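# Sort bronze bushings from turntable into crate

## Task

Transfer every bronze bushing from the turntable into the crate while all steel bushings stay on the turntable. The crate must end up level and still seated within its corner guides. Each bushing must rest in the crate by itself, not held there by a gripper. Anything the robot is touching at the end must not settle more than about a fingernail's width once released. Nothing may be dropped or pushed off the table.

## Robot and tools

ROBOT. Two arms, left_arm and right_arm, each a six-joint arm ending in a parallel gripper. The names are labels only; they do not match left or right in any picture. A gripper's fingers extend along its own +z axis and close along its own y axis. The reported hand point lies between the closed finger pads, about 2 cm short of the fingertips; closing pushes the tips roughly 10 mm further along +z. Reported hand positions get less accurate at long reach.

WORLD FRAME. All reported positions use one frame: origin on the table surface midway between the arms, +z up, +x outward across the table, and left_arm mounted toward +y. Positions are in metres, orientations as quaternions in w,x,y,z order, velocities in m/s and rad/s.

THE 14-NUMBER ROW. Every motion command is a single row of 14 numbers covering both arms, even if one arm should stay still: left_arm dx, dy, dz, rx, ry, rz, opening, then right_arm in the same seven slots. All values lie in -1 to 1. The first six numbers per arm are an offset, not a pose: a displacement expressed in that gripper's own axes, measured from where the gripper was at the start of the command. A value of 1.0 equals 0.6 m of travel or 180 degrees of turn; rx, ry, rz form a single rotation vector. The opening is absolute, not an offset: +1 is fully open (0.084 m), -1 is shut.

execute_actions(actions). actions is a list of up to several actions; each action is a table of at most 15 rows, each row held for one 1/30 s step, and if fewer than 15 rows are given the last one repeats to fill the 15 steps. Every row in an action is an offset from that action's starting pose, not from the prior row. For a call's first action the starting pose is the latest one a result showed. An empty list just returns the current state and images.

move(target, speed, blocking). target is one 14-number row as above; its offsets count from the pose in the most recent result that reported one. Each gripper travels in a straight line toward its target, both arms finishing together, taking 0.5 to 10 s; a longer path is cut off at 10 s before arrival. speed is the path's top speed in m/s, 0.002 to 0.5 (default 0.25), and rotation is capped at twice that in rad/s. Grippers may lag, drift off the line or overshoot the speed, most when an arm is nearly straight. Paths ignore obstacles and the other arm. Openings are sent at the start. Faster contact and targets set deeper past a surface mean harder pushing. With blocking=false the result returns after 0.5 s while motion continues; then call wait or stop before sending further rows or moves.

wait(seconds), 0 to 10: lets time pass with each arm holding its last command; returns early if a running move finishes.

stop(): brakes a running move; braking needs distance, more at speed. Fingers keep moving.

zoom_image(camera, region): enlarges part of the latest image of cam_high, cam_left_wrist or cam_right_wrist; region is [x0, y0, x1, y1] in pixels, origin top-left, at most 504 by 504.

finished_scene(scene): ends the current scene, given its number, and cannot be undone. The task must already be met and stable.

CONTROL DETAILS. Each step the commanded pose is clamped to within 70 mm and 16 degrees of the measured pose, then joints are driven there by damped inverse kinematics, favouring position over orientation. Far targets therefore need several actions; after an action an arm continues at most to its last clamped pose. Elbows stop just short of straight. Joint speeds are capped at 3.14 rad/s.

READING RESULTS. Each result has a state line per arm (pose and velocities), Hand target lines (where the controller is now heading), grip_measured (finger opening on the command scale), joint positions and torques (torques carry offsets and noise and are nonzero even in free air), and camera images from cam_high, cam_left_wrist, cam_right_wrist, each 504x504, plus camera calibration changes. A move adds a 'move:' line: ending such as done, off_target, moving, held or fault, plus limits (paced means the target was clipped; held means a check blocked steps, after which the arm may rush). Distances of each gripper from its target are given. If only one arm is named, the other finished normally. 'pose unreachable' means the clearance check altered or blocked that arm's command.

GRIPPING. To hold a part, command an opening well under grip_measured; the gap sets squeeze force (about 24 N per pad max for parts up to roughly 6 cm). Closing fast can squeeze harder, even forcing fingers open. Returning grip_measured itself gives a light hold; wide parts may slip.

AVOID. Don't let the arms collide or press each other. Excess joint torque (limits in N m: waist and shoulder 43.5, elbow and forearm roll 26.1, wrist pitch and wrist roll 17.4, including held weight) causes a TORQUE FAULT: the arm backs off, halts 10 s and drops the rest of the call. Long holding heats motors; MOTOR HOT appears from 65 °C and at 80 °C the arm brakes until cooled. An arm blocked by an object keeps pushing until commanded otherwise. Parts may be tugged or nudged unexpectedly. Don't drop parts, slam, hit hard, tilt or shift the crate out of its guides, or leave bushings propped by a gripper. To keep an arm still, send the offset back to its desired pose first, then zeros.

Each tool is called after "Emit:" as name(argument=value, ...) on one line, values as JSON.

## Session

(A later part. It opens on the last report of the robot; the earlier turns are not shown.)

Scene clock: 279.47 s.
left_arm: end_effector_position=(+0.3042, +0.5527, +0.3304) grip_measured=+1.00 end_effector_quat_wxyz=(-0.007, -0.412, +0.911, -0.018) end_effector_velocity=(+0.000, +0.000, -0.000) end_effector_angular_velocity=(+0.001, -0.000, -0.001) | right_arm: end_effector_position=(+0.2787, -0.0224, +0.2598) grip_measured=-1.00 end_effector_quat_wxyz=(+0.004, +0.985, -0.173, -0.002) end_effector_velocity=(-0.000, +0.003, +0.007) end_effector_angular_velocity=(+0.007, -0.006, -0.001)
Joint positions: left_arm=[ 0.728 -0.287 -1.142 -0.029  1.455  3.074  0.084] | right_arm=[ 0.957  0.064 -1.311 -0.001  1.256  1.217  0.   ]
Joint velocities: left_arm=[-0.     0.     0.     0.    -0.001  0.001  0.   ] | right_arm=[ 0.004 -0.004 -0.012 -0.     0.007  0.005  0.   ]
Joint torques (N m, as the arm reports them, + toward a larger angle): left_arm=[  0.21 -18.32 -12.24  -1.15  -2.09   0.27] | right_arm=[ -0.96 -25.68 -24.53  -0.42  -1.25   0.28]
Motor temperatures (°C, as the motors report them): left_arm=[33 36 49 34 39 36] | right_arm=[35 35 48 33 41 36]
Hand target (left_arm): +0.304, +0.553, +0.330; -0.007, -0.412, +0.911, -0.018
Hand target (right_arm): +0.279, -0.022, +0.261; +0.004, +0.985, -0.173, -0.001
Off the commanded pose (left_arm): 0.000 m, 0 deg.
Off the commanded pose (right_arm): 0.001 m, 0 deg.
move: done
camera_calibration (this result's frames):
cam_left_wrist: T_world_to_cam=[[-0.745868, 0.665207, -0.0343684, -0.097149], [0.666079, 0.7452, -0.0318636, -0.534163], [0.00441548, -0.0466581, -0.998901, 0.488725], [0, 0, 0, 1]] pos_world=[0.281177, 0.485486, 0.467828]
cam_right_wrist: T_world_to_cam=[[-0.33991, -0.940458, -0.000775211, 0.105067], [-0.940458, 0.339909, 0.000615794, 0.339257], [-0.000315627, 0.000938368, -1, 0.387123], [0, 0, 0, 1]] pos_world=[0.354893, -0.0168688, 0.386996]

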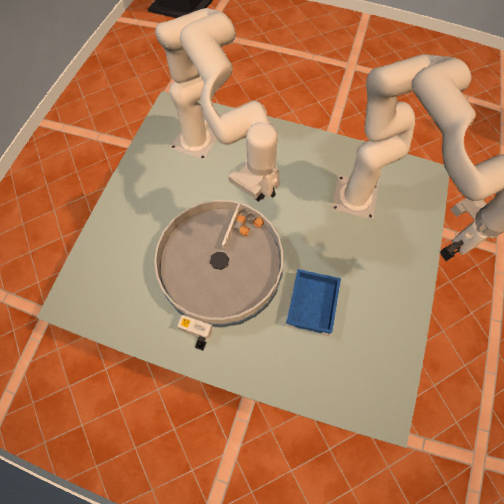

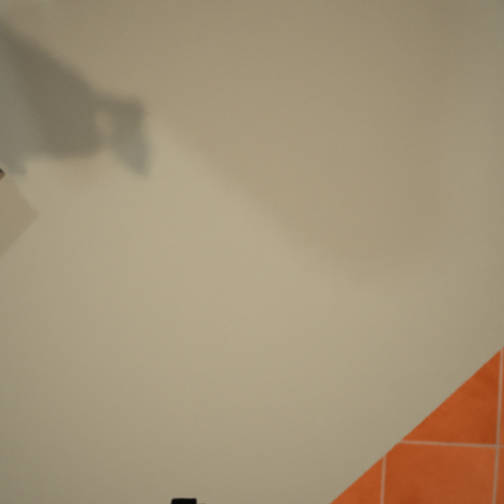

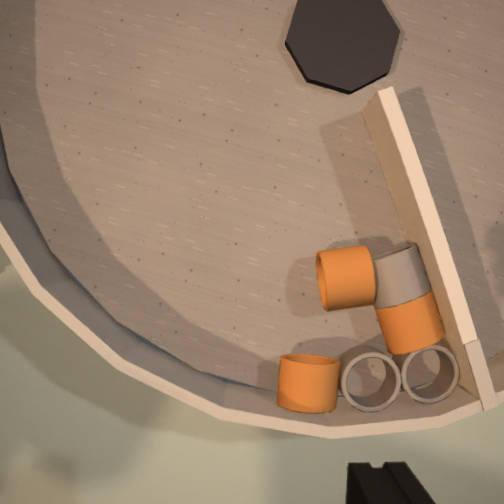

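Emit:
move(target=[0,0,0,0,0,0,1,0.1,0.034,0.2,0,0,-0.5,0.3])

Emit:
move(target=[0,0,0,0,0,0,1,0,0,0.085,0,0,0,0.3], speed=0.05)

Emit:
move(target=[0,0,0,0,0,0,1,0,0,0,0,0,0,-1])

Scene clock: 288.87 s.
left_arm: end_effector_position=(+0.3042, +0.5527, +0.3304) grip_measured=+1.00 end_effector_quat_wxyz=(-0.007, -0.412, +0.911, -0.018) end_effector_velocity=(+0.000, +0.000, +0.000) end_effector_angular_velocity=(+0.001, -0.000, +0.001) | right_arm: end_effector_position=(+0.3274, -0.0629, +0.1402) grip_measured=+0.29 end_effector_quat_wxyz=(+0.002, +0.819, +0.574, -0.004) end_effector_velocity=(-0.001, -0.001, -0.002) end_effector_angular_velocity=(-0.000, +0.005, +0.006)
Joint positions: left_arm=[ 0.728 -0.287 -1.142 -0.029  1.455  3.074  0.084] | right_arm=[ 0.831  0.186 -1.111 -0.003  0.933 -0.478  0.056]
Joint velocities: left_arm=[-0.001  0.    -0.001  0.001 -0.    -0.001  0.   ] | right_arm=[-0.001  0.002  0.003  0.004 -0.001 -0.009 -0.   ]
Joint torques (N m, as the arm reports them, + toward a larger angle): left_arm=[  0.21 -18.92 -12.22  -1.48  -2.33   0.  ] | right_arm=[ -0.57 -27.73 -23.25  -0.23  -1.32   0.04]
Motor temperatures (°C, as the motors report them): left_arm=[33 36 49 34 39 36] | right_arm=[35 35 48 33 41 36]
Hand target (left_arm): +0.304, +0.553, +0.330; -0.007, -0.412, +0.911, -0.018
Hand target (right_arm): +0.327, -0.063, +0.140; +0.002, +0.819, +0.574, -0.004
Off the commanded pose (left_arm): 0.000 m, 0 deg.
Off the commanded pose (right_arm): 0.000 m, 0 deg.
move: done
camera_calibration (this result's frames):
cam_left_wrist: T_world_to_cam=[[-0.745868, 0.665207, -0.0343684, -0.0971491], [0.666079, 0.7452, -0.0318633, -0.534164], [0.00441566, -0.0466579, -0.998901, 0.488725], [0, 0, 0, 1]] pos_world=[0.281177, 0.485486, 0.467828]
cam_right_wrist: T_world_to_cam=[[0.940261, -0.340273, -0.0110635, -0.296525], [-0.340209, -0.940321, 0.00733614, 0.120908], [-0.0128995, -0.003134, -0.999912, 0.271353], [0, 0, 0, 1]] pos_world=[0.323445, 0.0136438, 0.267162]

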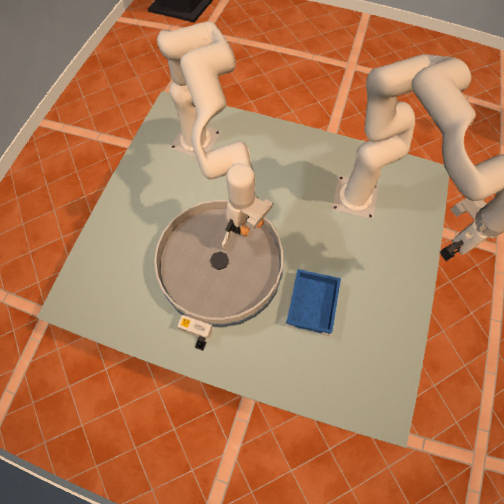

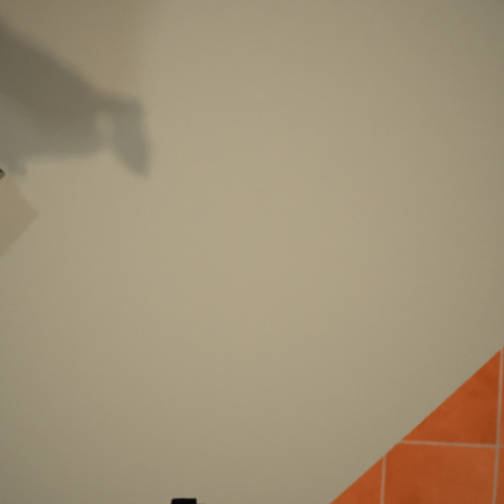

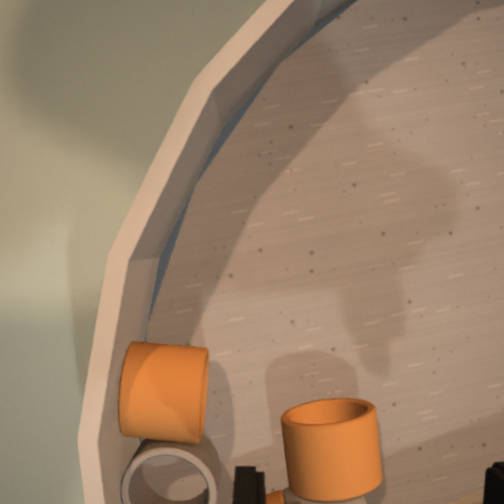

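Scene clock: 290.23 s.
left_arm: end_effector_position=(+0.3042, +0.5527, +0.3304) grip_measured=+1.00 end_effector_quat_wxyz=(-0.007, -0.412, +0.911, -0.018) end_effector_velocity=(+0.000, -0.000, -0.001) end_effector_angular_velocity=(-0.000, +0.001, -0.002) | right_arm: end_effector_position=(+0.3272, -0.0632, +0.0896) grip_measured=+0.29 end_effector_quat_wxyz=(+0.002, +0.819, +0.574, -0.004) end_effector_velocity=(+0.001, +0.001, +0.000) end_effector_angular_velocity=(+0.003, -0.003, +0.003)
Joint positions: left_arm=[ 0.728 -0.287 -1.142 -0.029  1.455  3.074  0.084] | right_arm=[ 0.831  0.267 -1.059 -0.004  0.799 -0.478  0.056]
Joint velocities: left_arm=[-0.001 -0.     0.002  0.    -0.001  0.001 -0.   ] | right_arm=[-0.    -0.    -0.     0.    -0.004 -0.003 -0.   ]
Joint torques (N m, as the arm reports them, + toward a larger angle): left_arm=[  0.29 -18.84 -12.07  -1.6   -2.37   0.22] | right_arm=[ -0.81 -28.67 -22.01  -0.26  -1.45   0.28]
Motor temperatures (°C, as the motors report them): left_arm=[33 36 49 34 39 36] | right_arm=[35 35 48 33 41 36]
Hand target (left_arm): +0.304, +0.553, +0.330; -0.007, -0.412, +0.911, -0.018
Hand target (right_arm): +0.327, -0.063, +0.089; +0.002, +0.819, +0.574, -0.004
Off the commanded pose (left_arm): 0.000 m, 0 deg.
Off the commanded pose (right_arm): 0.000 m, 0 deg.
move: done
camera_calibration (this result's frames):
cam_left_wrist: T_world_to_cam=[[-0.745868, 0.665207, -0.0343685, -0.0971491], [0.666079, 0.7452, -0.0318633, -0.534164], [0.00441572, -0.0466579, -0.998901, 0.488725], [0, 0, 0, 1]] pos_world=[0.281177, 0.485486, 0.467828]
cam_right_wrist: T_world_to_cam=[[0.940289, -0.340203, -0.0109031, -0.296997], [-0.340144, -0.940348, 0.0069039, 0.120907], [-0.0126014, -0.00278305, -0.999917, 0.220698], [0, 0, 0, 1]] pos_world=[0.32317, 0.0132695, 0.216606]

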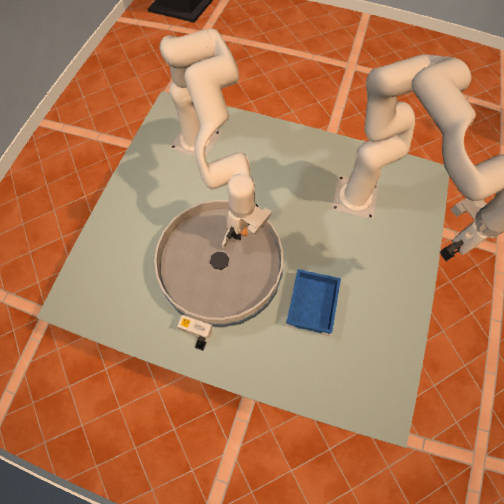

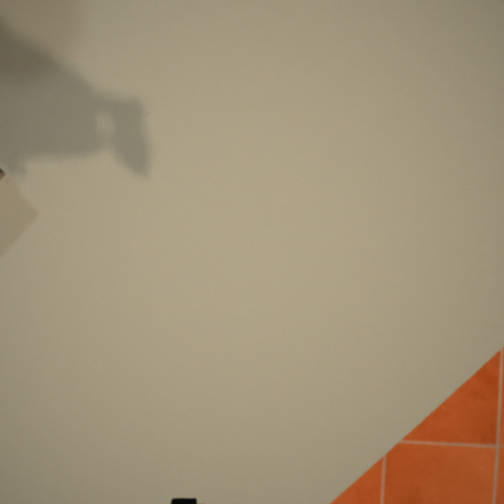

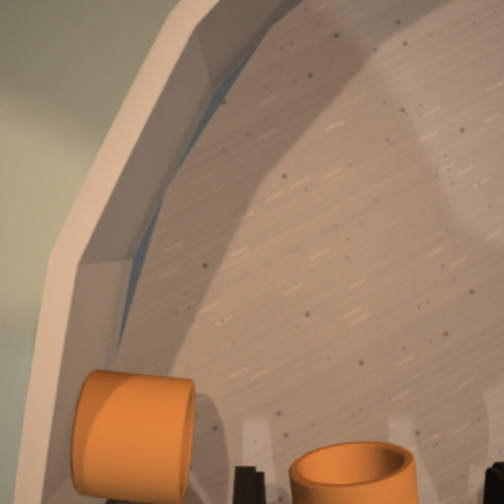

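Scene clock: 290.73 s.
left_arm: end_effector_position=(+0.3042, +0.5527, +0.3304) grip_measured=+1.00 end_effector_quat_wxyz=(-0.007, -0.412, +0.911, -0.018) end_effector_velocity=(+0.001, +0.000, +0.001) end_effector_angular_velocity=(+0.002, -0.002, +0.000) | right_arm: end_effector_position=(+0.3277, -0.0619, +0.0908) grip_measured=-0.30 end_effector_quat_wxyz=(+0.001, +0.819, +0.574, -0.002) end_effector_velocity=(-0.001, -0.001, -0.002) end_effector_angular_velocity=(-0.005, +0.004, +0.000)
Joint positions: left_arm=[ 0.728 -0.287 -1.142 -0.029  1.455  3.074  0.084] | right_arm=[ 0.832  0.267 -1.061 -0.003  0.798 -0.478  0.031]
Joint velocities: left_arm=[-0.     0.    -0.002 -0.    -0.001 -0.     0.   ] | right_arm=[-0.001  0.002  0.002 -0.001  0.002 -0.     0.   ]
Joint torques (N m, as the arm reports them, + toward a larger angle): left_arm=[ -0.11 -19.09 -12.32  -0.94  -2.16   0.05] | right_arm=[ -5.23 -25.04 -15.24  -2.08   1.02  -0.04]
Motor temperatures (°C, as the motors report them): left_arm=[33 36 49 34 39 36] | right_arm=[35 35 48 33 41 36]
Hand target (left_arm): +0.304, +0.553, +0.330; -0.007, -0.412, +0.911, -0.018
Hand target (right_arm): +0.327, -0.063, +0.090; +0.002, +0.819, +0.574, -0.004
Off the commanded pose (left_arm): 0.000 m, 0 deg.
Off the commanded pose (right_arm): 0.002 m, 0 deg.
move: done
camera_calibration (this result's frames):
cam_left_wrist: T_world_to_cam=[[-0.745868, 0.665207, -0.0343685, -0.0971492], [0.66608, 0.7452, -0.031863, -0.534164], [0.00441587, -0.0466578, -0.998901, 0.488724], [0, 0, 0, 1]] pos_world=[0.281177, 0.485486, 0.467828]
cam_right_wrist: T_world_to_cam=[[0.940476, -0.339728, -0.00945138, -0.297231], [-0.339712, -0.940524, 0.00327179, 0.122449], [-0.0100008, 0.000133707, -0.99995, 0.221202], [0, 0, 0, 1]] pos_world=[0.323348, 0.0141585, 0.217981]

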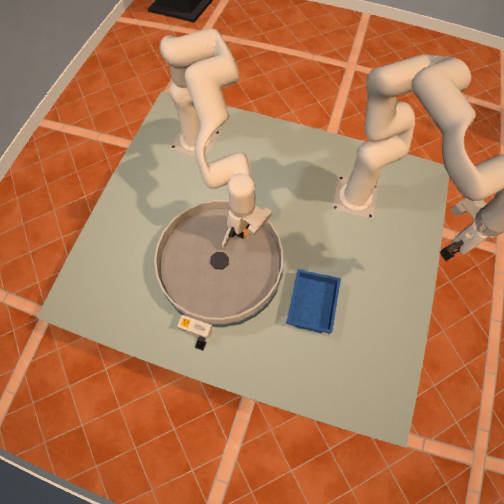

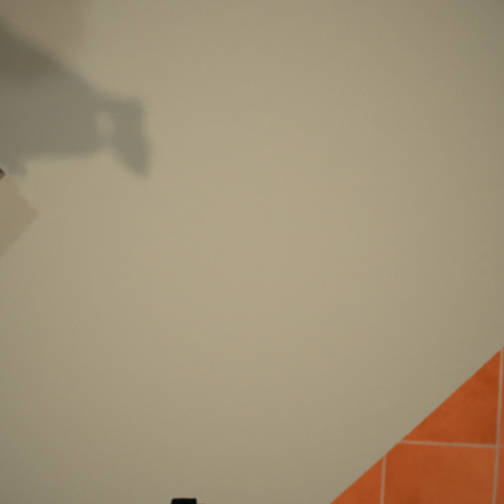

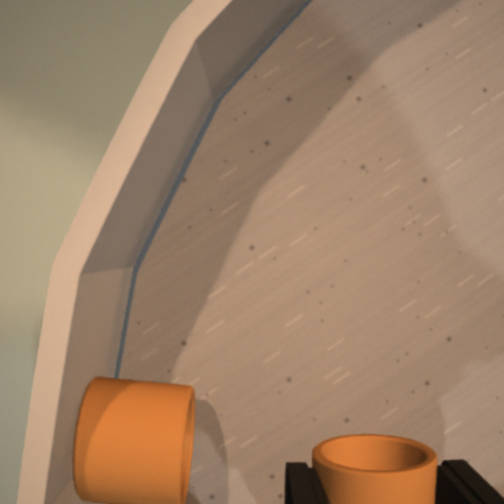

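Emit:
move(target=[0,0,0,0,0,0,1,0,0,-0.22,0,0,0,-1])

Emit:
move(target=[0,0,0,0,0,0,1,0.578,0.047,0,0,0,0,-1])

Scene clock: 298.70 s.
left_arm: end_effector_position=(+0.3042, +0.5527, +0.3304) grip_measured=+1.00 end_effector_quat_wxyz=(-0.007, -0.412, +0.911, -0.018) end_effector_velocity=(-0.001, +0.001, +0.000) end_effector_angular_velocity=(-0.000, +0.000, +0.002) | right_arm: end_effector_position=(+0.3279, -0.0616, +0.2212) grip_measured=-0.31 end_effector_quat_wxyz=(+0.002, +0.819, +0.574, -0.003) end_effector_velocity=(+0.002, +0.002, +0.009) end_effector_angular_velocity=(+0.008, -0.008, +0.000)
Joint positions: left_arm=[ 0.728 -0.287 -1.142 -0.029  1.455  3.074  0.084] | right_arm=[ 0.832  0.102 -1.246 -0.003  1.15  -0.478  0.031]
Joint velocities: left_arm=[ 0.002 -0.    -0.     0.     0.     0.    -0.   ] | right_arm=[ 0.001 -0.005 -0.017  0.001  0.011  0.     0.   ]
Joint torques (N m, as the arm reports them, + toward a larger angle): left_arm=[  0.16 -18.91 -12.58  -1.32  -1.96   0.01] | right_arm=[ -0.5  -26.59 -24.51  -0.34  -1.32   0.25]
Motor temperatures (°C, as the motors report them): left_arm=[33 36 49 34 39 36] | right_arm=[35 35 46 33 42 36]
Hand target (left_arm): +0.304, +0.553, +0.330; -0.007, -0.412, +0.911, -0.018
Hand target (right_arm): +0.328, -0.061, +0.223; +0.001, +0.819, +0.574, -0.002
Off the commanded pose (left_arm): 0.000 m, 0 deg.
Off the commanded pose (right_arm): 0.002 m, 0 deg.
move: done
camera_calibration (this result's frames):
cam_left_wrist: T_world_to_cam=[[-0.745868, 0.665207, -0.0343685, -0.0971492], [0.66608, 0.7452, -0.0318629, -0.534164], [0.00441597, -0.0466577, -0.998901, 0.488724], [0, 0, 0, 1]] pos_world=[0.281177, 0.485486, 0.467829]
cam_right_wrist: T_world_to_cam=[[0.940362, -0.340016, -0.0104432, -0.295793], [-0.339976, -0.940418, 0.00549069, 0.12194], [-0.0116879, -0.00161279, -0.99993, 0.352072], [0, 0, 0, 1]] pos_world=[0.323724, 0.014668, 0.348289]

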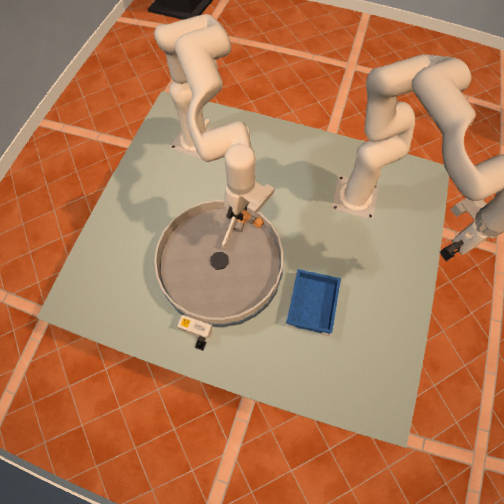

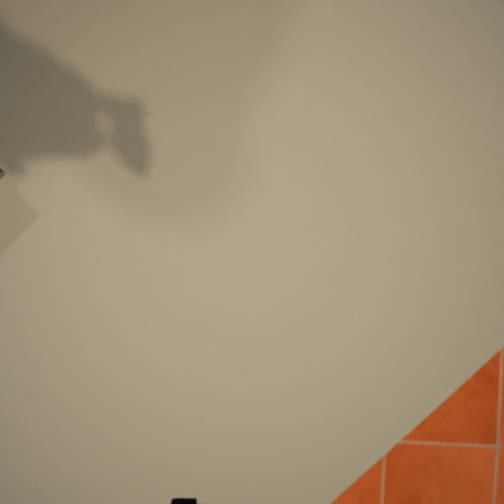

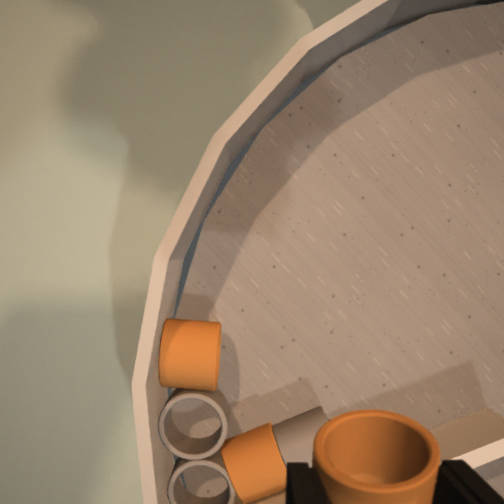

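Scene clock: 300.80 s.
left_arm: end_effector_position=(+0.3042, +0.5527, +0.3304) grip_measured=+1.00 end_effector_quat_wxyz=(-0.007, -0.412, +0.911, -0.018) end_effector_velocity=(-0.000, +0.000, -0.000) end_effector_angular_velocity=(+0.001, -0.000, +0.000) | right_arm: end_effector_position=(+0.4715, +0.2544, +0.2193) grip_measured=-0.31 end_effector_quat_wxyz=(-0.083, +0.784, +0.550, +0.276) end_effector_velocity=(+0.001, +0.001, -0.003) end_effector_angular_velocity=(+0.003, -0.001, -0.000)
Joint positions: left_arm=[ 0.728 -0.287 -1.142 -0.029  1.455  3.074  0.084] | right_arm=[ 0.995  1.175 -2.695 -0.002  0.936 -0.316  0.031]
Joint velocities: left_arm=[ 0.001 -0.     0.     0.    -0.001  0.    -0.   ] | right_arm=[-0.     0.005  0.002  0.001 -0.009 -0.    -0.   ]
Joint torques (N m, as the arm reports them, + toward a larger angle): left_arm=[  0.02 -18.85 -12.53  -1.29  -2.17   0.36] | right_arm=[ -0.61 -44.74 -25.81  -0.4   -2.13   0.17]
Motor temperatures (°C, as the motors report them): left_arm=[33 36 49 34 39 36] | right_arm=[35 35 47 33 42 36]
Hand target (left_arm): +0.304, +0.553, +0.330; -0.007, -0.412, +0.911, -0.018
Hand target (right_arm): +0.472, +0.255, +0.219; -0.083, +0.784, +0.550, +0.275
Off the commanded pose (left_arm): 0.000 m, 0 deg.
Off the commanded pose (right_arm): 0.001 m, 34 deg; orientation clipped at the last step of the last action.
elbow stopped short (right arm): the move would have taken joint 3 (elbow) straighter than the controller allows; a more bent joint 3 avoids this.
move: off_target (right_arm); limits=paced
camera_calibration (this result's frames):
cam_left_wrist: T_world_to_cam=[[-0.745867, 0.665207, -0.0343685, -0.0971494], [0.66608, 0.7452, -0.0318628, -0.534164], [0.00441604, -0.0466576, -0.998901, 0.488724], [0, 0, 0, 1]] pos_world=[0.281177, 0.485486, 0.467829]
cam_right_wrist: T_world_to_cam=[[0.911601, -0.37619, 0.165728, -0.339302], [-0.241673, -0.816574, -0.524215, 0.50637], [0.332534, 0.437823, -0.835304, 0.0421825], [0, 0, 0, 1]] pos_world=[0.417657, 0.267378, 0.356914]

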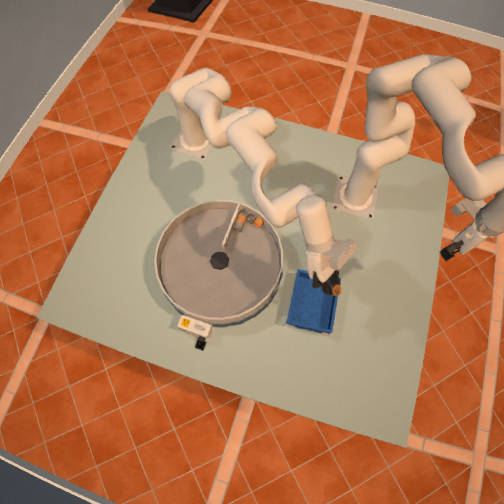

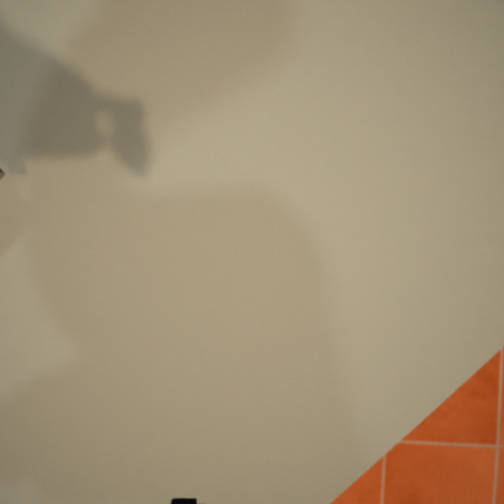

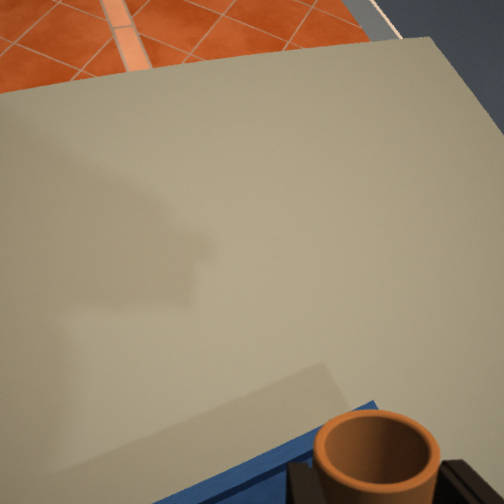

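Emit:
move(target=[0,0,0,0,0,0,1,-0.118,-0.03,0.118,0,0,0,-1], speed=0.15)

Emit:
move(target=[0,0,0,0,0,0,1,0,0,0,0,0,0,0.5])

Scene clock: 307.47 s.
left_arm: end_effector_position=(+0.3042, +0.5527, +0.3304) grip_measured=+1.00 end_effector_quat_wxyz=(-0.007, -0.412, +0.911, -0.018) end_effector_velocity=(-0.000, +0.000, +0.000) end_effector_angular_velocity=(+0.000, +0.000, +0.001) | right_arm: end_effector_position=(+0.4620, +0.2340, +0.1209) grip_measured=-0.31 end_effector_quat_wxyz=(-0.083, +0.784, +0.550, +0.276) end_effector_velocity=(-0.001, -0.002, -0.009) end_effector_angular_velocity=(-0.006, +0.004, +0.001)
Joint positions: left_arm=[ 0.728 -0.287 -1.142 -0.029  1.455  3.074  0.084] | right_arm=[ 0.988  0.992 -2.084  0.005  0.507 -0.328  0.031]
Joint velocities: left_arm=[ 0.001 -0.    -0.     0.     0.     0.     0.   ] | right_arm=[-0.     0.003  0.016 -0.    -0.012 -0.001  0.   ]
Joint torques (N m, as the arm reports them, + toward a larger angle): left_arm=[  0.14 -19.18 -12.39  -0.97  -2.33  -0.01] | right_arm=[ -0.91 -43.58 -26.22  -0.33  -2.22   0.2 ]
Motor temperatures (°C, as the motors report them): left_arm=[33 36 49 34 39 36] | right_arm=[35 37 48 33 42 36]
Hand target (left_arm): +0.304, +0.553, +0.330; -0.007, -0.412, +0.911, -0.018
Hand target (right_arm): +0.462, +0.234, +0.120; -0.083, +0.784, +0.550, +0.276
Off the commanded pose (left_arm): 0.000 m, 0 deg.
Off the commanded pose (right_arm): 0.001 m, 0 deg.
move: done
camera_calibration (this result's frames):
cam_left_wrist: T_world_to_cam=[[-0.745867, 0.665207, -0.0343685, -0.0971495], [0.66608, 0.745199, -0.0318628, -0.534164], [0.00441608, -0.0466576, -0.998901, 0.488724], [0, 0, 0, 1]] pos_world=[0.281177, 0.485486, 0.467829]
cam_right_wrist: T_world_to_cam=[[0.911631, -0.376041, 0.165899, -0.322096], [-0.241219, -0.81632, -0.52482, 0.4356], [0.33278, 0.438424, -0.83489, -0.0282169], [0, 0, 0, 1]] pos_world=[0.408098, 0.246839, 0.258489]

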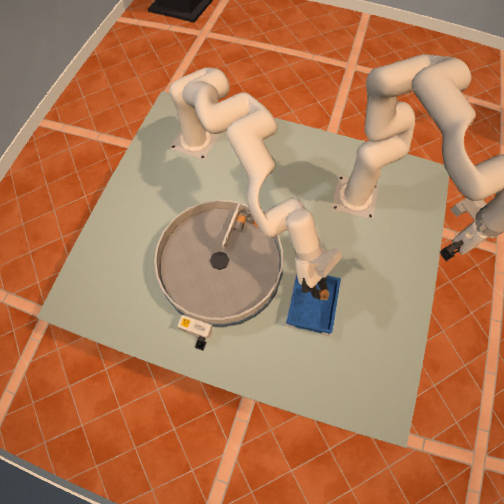

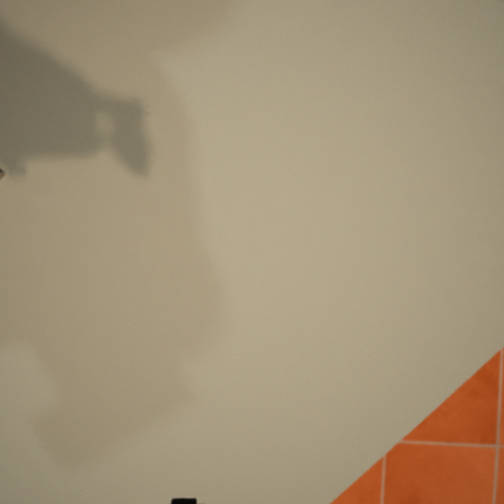

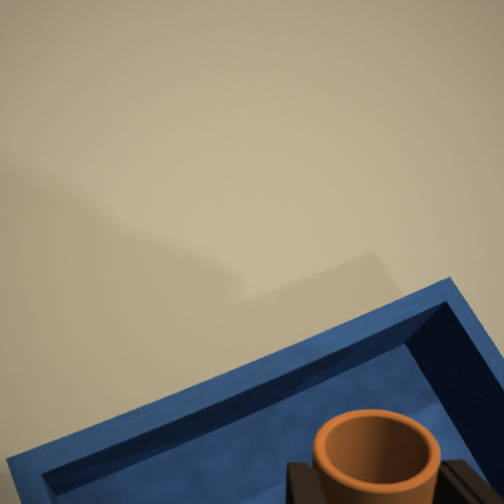

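Scene clock: 308.00 s.
left_arm: end_effector_position=(+0.3042, +0.5527, +0.3304) grip_measured=+1.00 end_effector_quat_wxyz=(-0.007, -0.412, +0.911, -0.018) end_effector_velocity=(+0.000, +0.000, -0.000) end_effector_angular_velocity=(+0.001, +0.000, -0.001) | right_arm: end_effector_position=(+0.4620, +0.2340, +0.1209) grip_measured=+0.49 end_effector_quat_wxyz=(-0.083, +0.784, +0.550, +0.276) end_effector_velocity=(-0.000, +0.000, +0.000) end_effector_angular_velocity=(-0.001, +0.000, +0.001)
Joint positions: left_arm=[ 0.728 -0.287 -1.142 -0.029  1.455  3.074  0.084] | right_arm=[ 0.988  0.992 -2.084  0.005  0.507 -0.328  0.065]
Joint velocities: left_arm=[-0.001 -0.     0.     0.001 -0.001  0.     0.   ] | right_arm=[ 0.    -0.    -0.     0.     0.001 -0.001  0.   ]
Joint torques (N m, as the arm reports them, + toward a larger angle): left_arm=[  0.25 -18.31 -12.15  -1.12  -2.2    0.17] | right_arm=[ -0.65 -43.14 -25.44  -0.44  -2.27   0.26]
Motor temperatures (°C, as the motors report them): left_arm=[33 36 49 34 39 36] | right_arm=[35 37 48 33 42 36]
Hand target (left_arm): +0.304, +0.553, +0.330; -0.007, -0.412, +0.911, -0.018
Hand target (right_arm): +0.462, +0.234, +0.121; -0.083, +0.784, +0.550, +0.276
Off the commanded pose (left_arm): 0.000 m, 0 deg.
Off the commanded pose (right_arm): 0.000 m, 0 deg.
move: done
camera_calibration (this result's frames):
cam_left_wrist: T_world_to_cam=[[-0.745867, 0.665207, -0.0343685, -0.0971495], [0.66608, 0.745199, -0.0318628, -0.534164], [0.00441601, -0.0466576, -0.998901, 0.488724], [0, 0, 0, 1]] pos_world=[0.281177, 0.485486, 0.467829]
cam_right_wrist: T_world_to_cam=[[0.911633, -0.376038, 0.165893, -0.322093], [-0.241226, -0.816329, -0.524803, 0.435593], [0.332769, 0.43841, -0.834902, -0.0282169], [0, 0, 0, 1]] pos_world=[0.408097, 0.246838, 0.258475]

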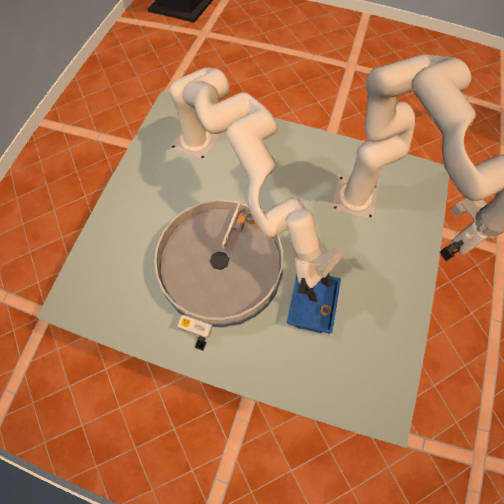

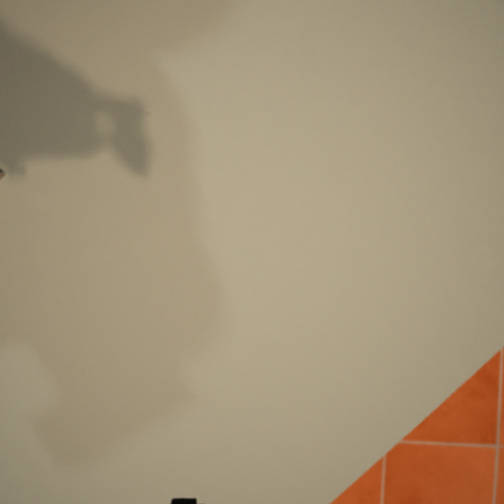

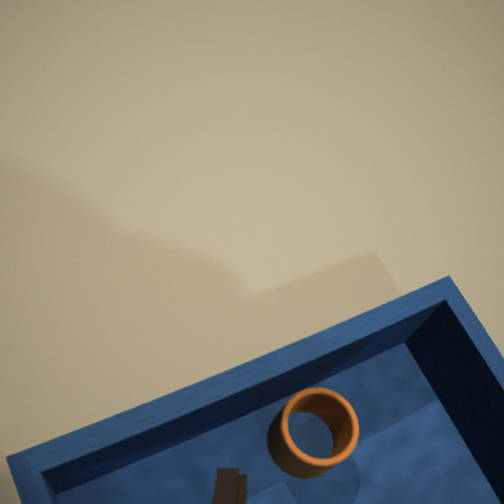

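Emit:
move(target=[0,0,0,0,0,0,1,-0.398,0,-0.57,0.056,-0.177,0,-1])

Scene clock: 317.00 s.
left_arm: end_effector_position=(+0.3042, +0.5527, +0.3304) grip_measured=+1.00 end_effector_quat_wxyz=(-0.007, -0.412, +0.911, -0.018) end_effector_velocity=(+0.000, -0.001, -0.001) end_effector_angular_velocity=(-0.001, +0.001, -0.001) | right_arm: end_effector_position=(+0.2880, -0.1094, +0.2805) grip_measured=-1.00 end_effector_quat_wxyz=(+0.004, +0.819, +0.573, +0.002) end_effector_velocity=(-0.001, -0.002, +0.003) end_effector_angular_velocity=(-0.000, -0.002, -0.002)
Joint positions: left_arm=[ 0.728 -0.287 -1.142 -0.029  1.455  3.074  0.084] | right_arm=[ 0.817 -0.144 -1.135 -0.009  1.277 -0.491  0.   ]
Joint velocities: left_arm=[-0.002 -0.     0.001 -0.    -0.    -0.001 -0.   ] | right_arm=[-0.001 -0.007 -0.    -0.001  0.006  0.001  0.   ]
Joint torques (N m, as the arm reports them, + toward a larger angle): left_arm=[  0.3  -19.32 -12.58  -1.39  -1.87   0.18] | right_arm=[ -0.4  -20.65 -24.85  -0.36  -1.41   0.2 ]
Motor temperatures (°C, as the motors report them): left_arm=[33 36 49 34 39 36] | right_arm=[35 37 49 33 42 36]
Hand target (left_arm): +0.304, +0.553, +0.330; -0.007, -0.412, +0.911, -0.018
Hand target (right_arm): +0.288, -0.110, +0.281; +0.004, +0.819, +0.573, +0.002
Off the commanded pose (left_arm): 0.000 m, 0 deg.
Off the commanded pose (right_arm): 0.001 m, 0 deg.
move: done
camera_calibration (this result's frames):
cam_left_wrist: T_world_to_cam=[[-0.745867, 0.665207, -0.0343686, -0.0971495], [0.66608, 0.745199, -0.0318628, -0.534164], [0.00441605, -0.0466576, -0.998901, 0.488724], [0, 0, 0, 1]] pos_world=[0.281177, 0.485486, 0.467829]
cam_right_wrist: T_world_to_cam=[[0.939902, -0.341442, -0.00105079, -0.276596], [-0.341441, -0.939903, 0.000881902, 0.0649301], [-0.00128876, -0.000470117, -0.999999, 0.408017], [0, 0, 0, 1]] pos_world=[0.282669, -0.0332218, 0.407669]

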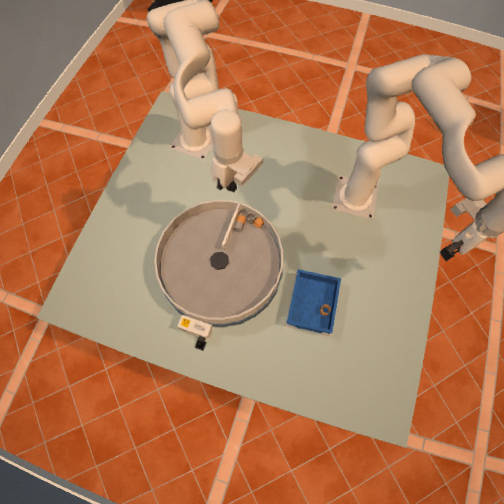

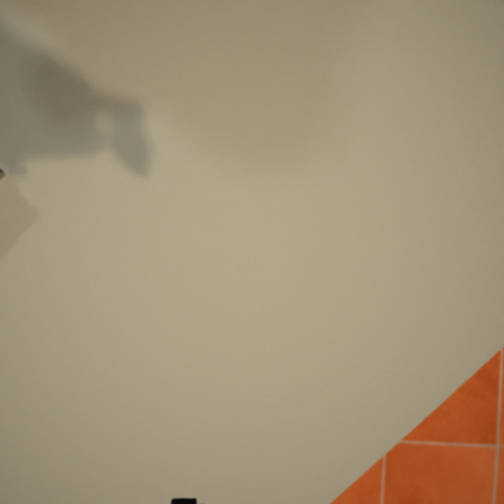

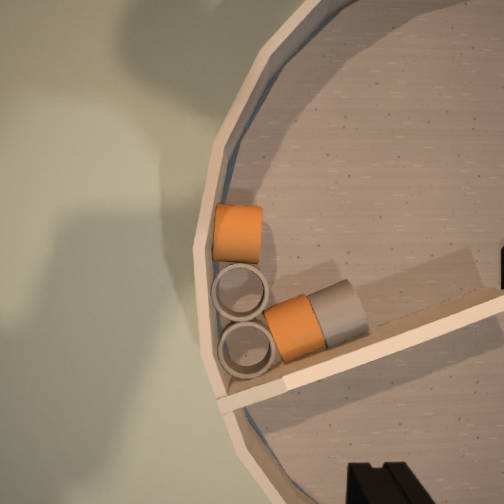

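Emit:
move(target=[0,0,0,0,0,0,1,0.138,-0.063,0.26,0,0,0,-1])

Emit:
move(target=[0,0,0,0,0,0,1,0,0,0.042,0,0,0,-1], speed=0.04)

Emit:
move(target=[0,0,0,0,0,0,1,0,0.09,0.008,0,0,0,-1], speed=0.05)

Emit:
move(target=[0,0,0,0,0,0,1,-0.12,0,-0.28,0,0,0,-1])

Scene clock: 326.67 s.
left_arm: end_effector_position=(+0.3042, +0.5527, +0.3304) grip_measured=+1.00 end_effector_quat_wxyz=(-0.007, -0.412, +0.911, -0.018) end_effector_velocity=(+0.000, -0.000, +0.000) end_effector_angular_velocity=(+0.000, +0.000, -0.001) | right_arm: end_effector_position=(+0.2817, -0.0196, +0.1248) grip_measured=-1.00 end_effector_quat_wxyz=(+0.004, +0.819, +0.573, +0.002) end_effector_velocity=(-0.001, -0.000, -0.004) end_effector_angular_velocity=(-0.005, +0.005, -0.000)
Joint positions: left_arm=[ 0.728 -0.287 -1.142 -0.029  1.455  3.074  0.084] | right_arm=[ 0.959  0.201 -1.079 -0.011  0.876 -0.344  0.   ]
Joint velocities: left_arm=[-0.001  0.    -0.     0.001  0.     0.    -0.   ] | right_arm=[ 0.002  0.008 -0.     0.001 -0.001  0.001  0.   ]
Joint torques (N m, as the arm reports them, + toward a larger angle): left_arm=[  0.69 -18.88 -12.14  -1.25  -1.92   0.09] | right_arm=[ -0.82 -28.45 -23.06  -0.37  -1.38   0.08]
Motor temperatures (°C, as the motors report them): left_arm=[33 36 49 34 39 36] | right_arm=[35 36 49 33 42 36]
Hand target (left_arm): +0.304, +0.553, +0.330; -0.007, -0.412, +0.911, -0.018
Hand target (right_arm): +0.281, -0.020, +0.124; +0.004, +0.819, +0.573, +0.002
Off the commanded pose (left_arm): 0.000 m, 0 deg.
Off the commanded pose (right_arm): 0.001 m, 0 deg.
move: done
camera_calibration (this result's frames):
cam_left_wrist: T_world_to_cam=[[-0.745867, 0.665207, -0.0343686, -0.0971495], [0.66608, 0.745199, -0.0318629, -0.534164], [0.00441603, -0.0466578, -0.998901, 0.488724], [0, 0, 0, 1]] pos_world=[0.281177, 0.485486, 0.467829]
cam_right_wrist: T_world_to_cam=[[0.939915, -0.341408, -0.00102118, -0.240109], [-0.341408, -0.939915, -0.000373181, 0.147479], [-0.000832414, 0.000699397, -0.999999, 0.252241], [0, 0, 0, 1]] pos_world=[0.276242, 0.0564662, 0.25205]

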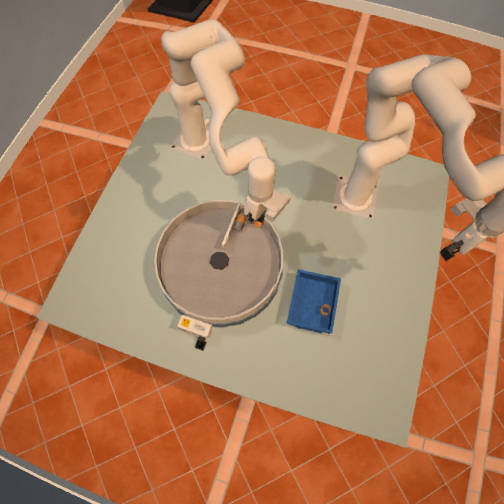

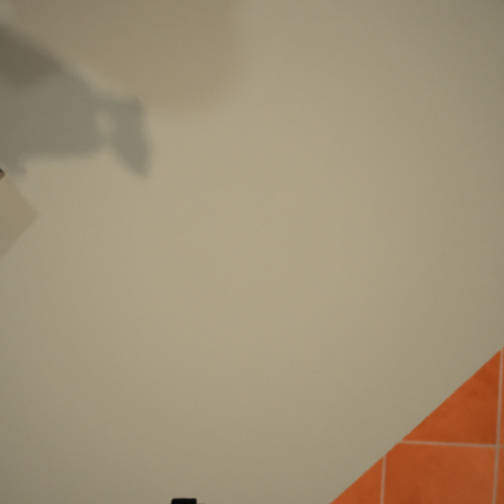

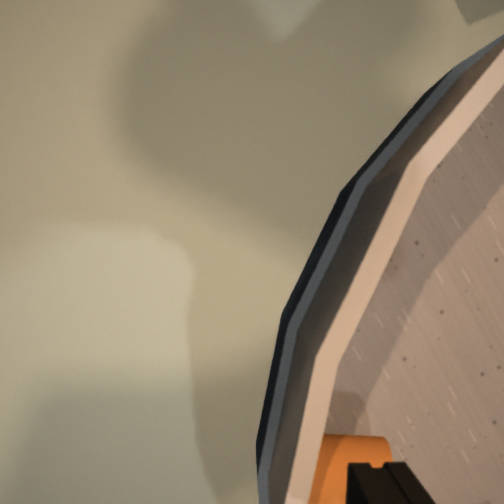

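Scene clock: 327.60 s.
left_arm: end_effector_position=(+0.3042, +0.5527, +0.3304) grip_measured=+1.00 end_effector_quat_wxyz=(-0.007, -0.412, +0.911, -0.018) end_effector_velocity=(+0.000, +0.000, +0.000) end_effector_angular_velocity=(+0.001, -0.000, -0.000) | right_arm: end_effector_position=(+0.2843, -0.0165, +0.1049) grip_measured=-1.00 end_effector_quat_wxyz=(+0.002, +0.819, +0.573, +0.009) end_effector_velocity=(-0.001, -0.002, -0.004) end_effector_angular_velocity=(-0.005, +0.004, -0.003)
Joint positions: left_arm=[ 0.728 -0.287 -1.142 -0.029  1.455  3.074  0.084] | right_arm=[ 0.959  0.237 -1.061 -0.011  0.809 -0.343  0.   ]
Joint velocities: left_arm=[-0.    -0.    -0.001  0.001 -0.    -0.     0.   ] | right_arm=[-0.002  0.003  0.005 -0.    -0.002  0.001  0.   ]
Joint torques (N m, as the arm reports them, + toward a larger angle): left_arm=[  0.4  -19.05 -12.02  -0.95  -1.96   0.31] | right_arm=[ -1.55 -11.41  -5.47  -0.51   1.43   0.24]
Motor temperatures (°C, as the motors report them): left_arm=[33 36 49 34 39 36] | right_arm=[35 36 49 33 42 36]
Hand target (left_arm): +0.304, +0.553, +0.330; -0.007, -0.412, +0.911, -0.018
Hand target (right_arm): +0.282, -0.020, +0.100; +0.004, +0.819, +0.573, +0.002
Off the commanded pose (left_arm): 0.000 m, 0 deg.
Off the commanded pose (right_arm): 0.007 m, 1 deg.
move: off_target (right_arm)
camera_calibration (this result's frames):
cam_left_wrist: T_world_to_cam=[[-0.745867, 0.665207, -0.0343687, -0.0971494], [0.66608, 0.745199, -0.0318629, -0.534164], [0.00441615, -0.0466578, -0.998901, 0.488724], [0, 0, 0, 1]] pos_world=[0.281177, 0.485486, 0.467829]
cam_right_wrist: T_world_to_cam=[[0.939991, -0.341182, 0.00351036, -0.242059], [-0.341113, -0.939933, -0.0129435, 0.152462], [0.00771559, 0.0109693, -0.99991, 0.230065], [0, 0, 0, 1]] pos_world=[0.277765, 0.0581947, 0.232868]

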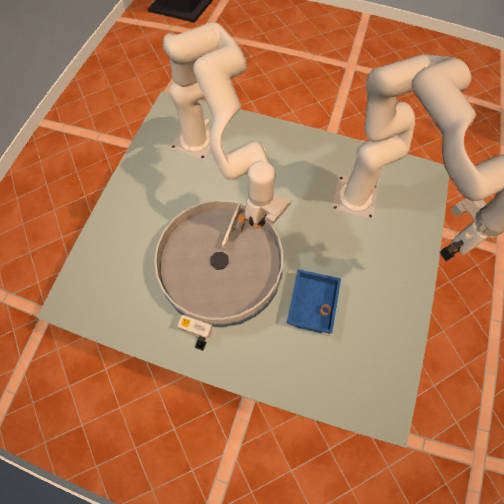

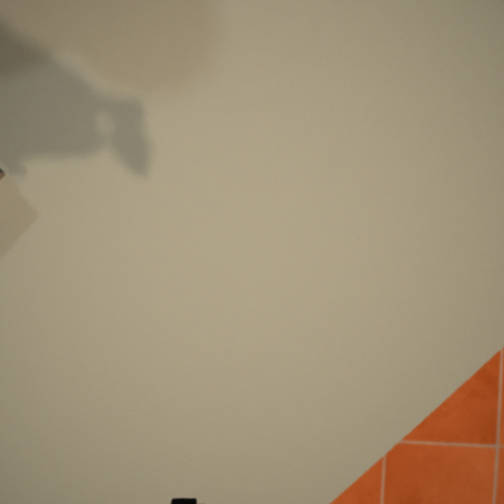

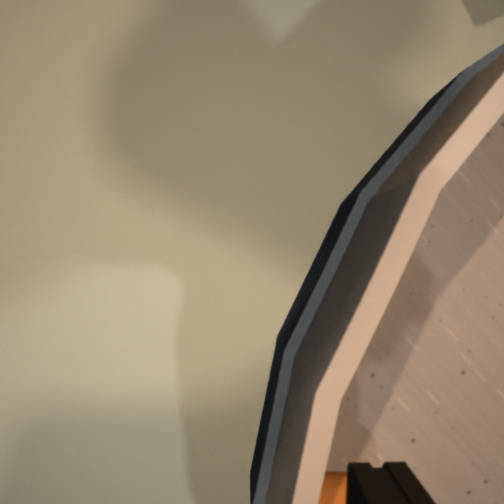

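Scene clock: 329.17 s.
left_arm: end_effector_position=(+0.3042, +0.5527, +0.3304) grip_measured=+1.00 end_effector_quat_wxyz=(-0.007, -0.412, +0.911, -0.018) end_effector_velocity=(-0.000, +0.001, +0.000) end_effector_angular_velocity=(+0.001, -0.001, +0.002) | right_arm: end_effector_position=(+0.3348, -0.0350, +0.1004) grip_measured=-1.00 end_effector_quat_wxyz=(+0.002, +0.819, +0.574, +0.008) end_effector_velocity=(+0.002, +0.001, +0.003) end_effector_angular_velocity=(+0.004, -0.004, -0.002)
Joint positions: left_arm=[ 0.728 -0.287 -1.142 -0.029  1.455  3.074  0.084] | right_arm=[ 0.862  0.308 -1.148 -0.009  0.824 -0.442  0.   ]
Joint velocities: left_arm=[ 0.001  0.    -0.     0.    -0.001 -0.     0.   ] | right_arm=[-0.002 -0.002 -0.004 -0.     0.     0.     0.   ]
Joint torques (N m, as the arm reports them, + toward a larger angle): left_arm=[  0.33 -18.05 -12.33  -1.43  -2.37   0.36] | right_arm=[ -0.68 -29.63 -22.7   -0.12  -1.46   0.01]
Motor temperatures (°C, as the motors report them): left_arm=[33 36 49 34 39 36] | right_arm=[35 36 49 33 42 36]
Hand target (left_arm): +0.304, +0.553, +0.330; -0.007, -0.412, +0.911, -0.018
Hand target (right_arm): +0.335, -0.035, +0.101; +0.002, +0.819, +0.573, +0.009
Off the commanded pose (left_arm): 0.000 m, 0 deg.
Off the commanded pose (right_arm): 0.001 m, 0 deg.
move: done
camera_calibration (this result's frames):
cam_left_wrist: T_world_to_cam=[[-0.745867, 0.665207, -0.0343687, -0.0971494], [0.66608, 0.745199, -0.0318629, -0.534163], [0.00441608, -0.0466578, -0.998901, 0.488724], [0, 0, 0, 1]] pos_world=[0.281177, 0.485486, 0.467829]
cam_right_wrist: T_world_to_cam=[[0.940056, -0.341006, 0.00317474, -0.295769], [-0.340949, -0.940007, -0.0118335, 0.1521], [0.00701957, 0.0100417, -0.999925, 0.225573], [0, 0, 0, 1]] pos_world=[0.328314, 0.0398509, 0.228295]

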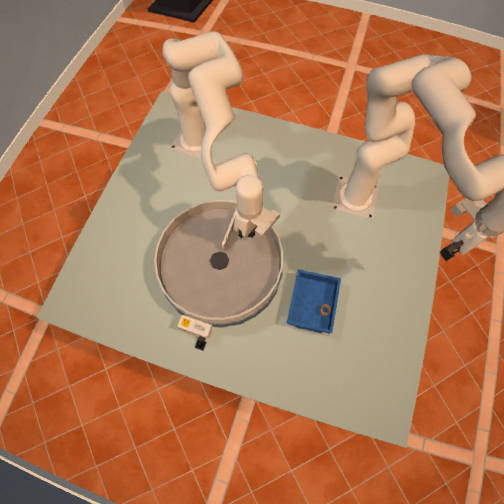

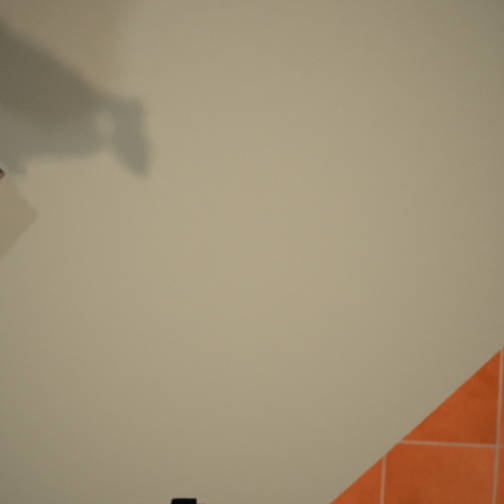

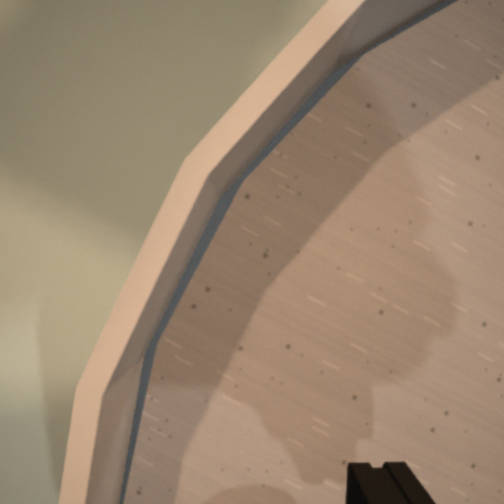

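Scene clock: 330.43 s.
left_arm: end_effector_position=(+0.3042, +0.5527, +0.3304) grip_measured=+1.00 end_effector_quat_wxyz=(-0.007, -0.412, +0.911, -0.018) end_effector_velocity=(+0.000, -0.000, -0.000) end_effector_angular_velocity=(-0.001, +0.000, -0.001) | right_arm: end_effector_position=(+0.3079, -0.1035, +0.2666) grip_measured=-1.00 end_effector_quat_wxyz=(+0.002, +0.819, +0.573, +0.007) end_effector_velocity=(+0.001, +0.001, +0.006) end_effector_angular_velocity=(+0.007, -0.008, +0.000)
Joint positions: left_arm=[ 0.728 -0.287 -1.142 -0.029  1.455  3.074  0.084] | right_arm=[ 0.796 -0.085 -1.155 -0.007  1.226 -0.512  0.   ]
Joint velocities: left_arm=[-0.     0.     0.001 -0.     0.     0.    -0.   ] | right_arm=[-0.001 -0.007 -0.007  0.     0.003 -0.001  0.   ]
Joint torques (N m, as the arm reports them, + toward a larger angle): left_arm=[  0.65 -18.57 -12.29  -1.24  -1.77   0.18] | right_arm=[ -0.74 -22.11 -24.96  -0.17  -1.38   0.16]
Motor temperatures (°C, as the motors report them): left_arm=[33 36 49 34 39 36] | right_arm=[35 36 49 33 42 36]
Hand target (left_arm): +0.304, +0.553, +0.330; -0.007, -0.412, +0.911, -0.018
Hand target (right_arm): +0.308, -0.103, +0.267; +0.002, +0.819, +0.573, +0.008
Off the commanded pose (left_arm): 0.000 m, 0 deg.
Off the commanded pose (right_arm): 0.001 m, 0 deg.
move: done
camera_calibration (this result's frames):
cam_left_wrist: T_world_to_cam=[[-0.745867, 0.665207, -0.0343687, -0.0971494], [0.66608, 0.745199, -0.0318631, -0.534163], [0.004416, -0.046658, -0.998901, 0.488725], [0, 0, 0, 1]] pos_world=[0.281177, 0.485486, 0.467829]
cam_right_wrist: T_world_to_cam=[[0.940016, -0.34112, 0.00264203, -0.294211], [-0.341078, -0.939978, -0.0103603, 0.0801444], [0.00601755, 0.00883769, -0.999943, 0.39285], [0, 0, 0, 1]] pos_world=[0.301535, -0.0284994, 0.394435]

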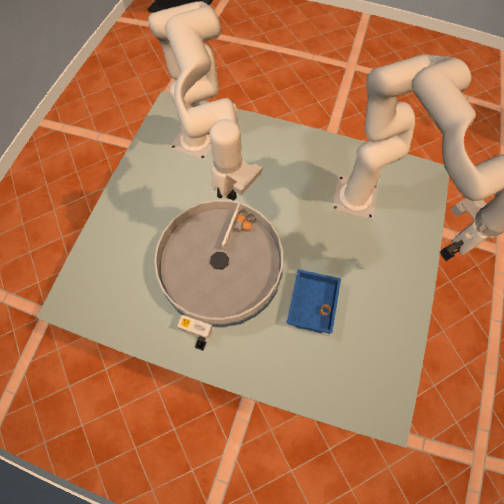

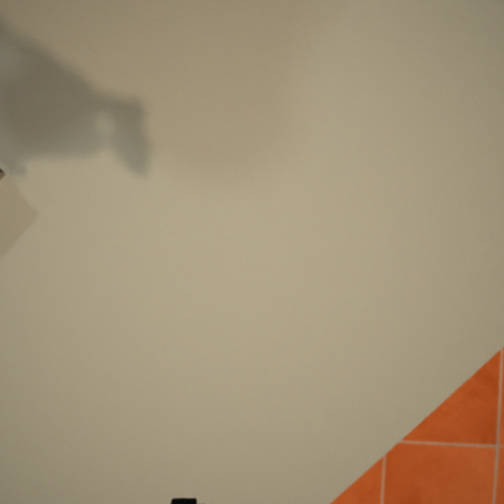

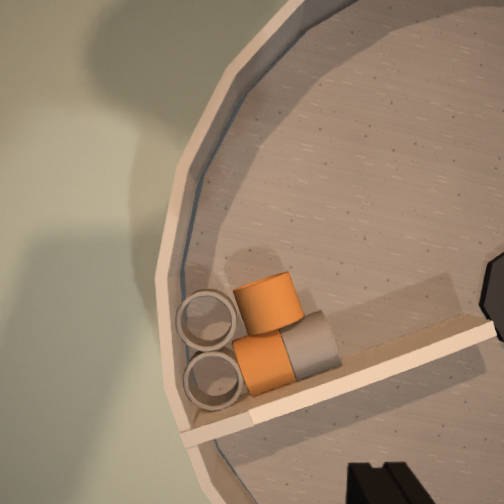

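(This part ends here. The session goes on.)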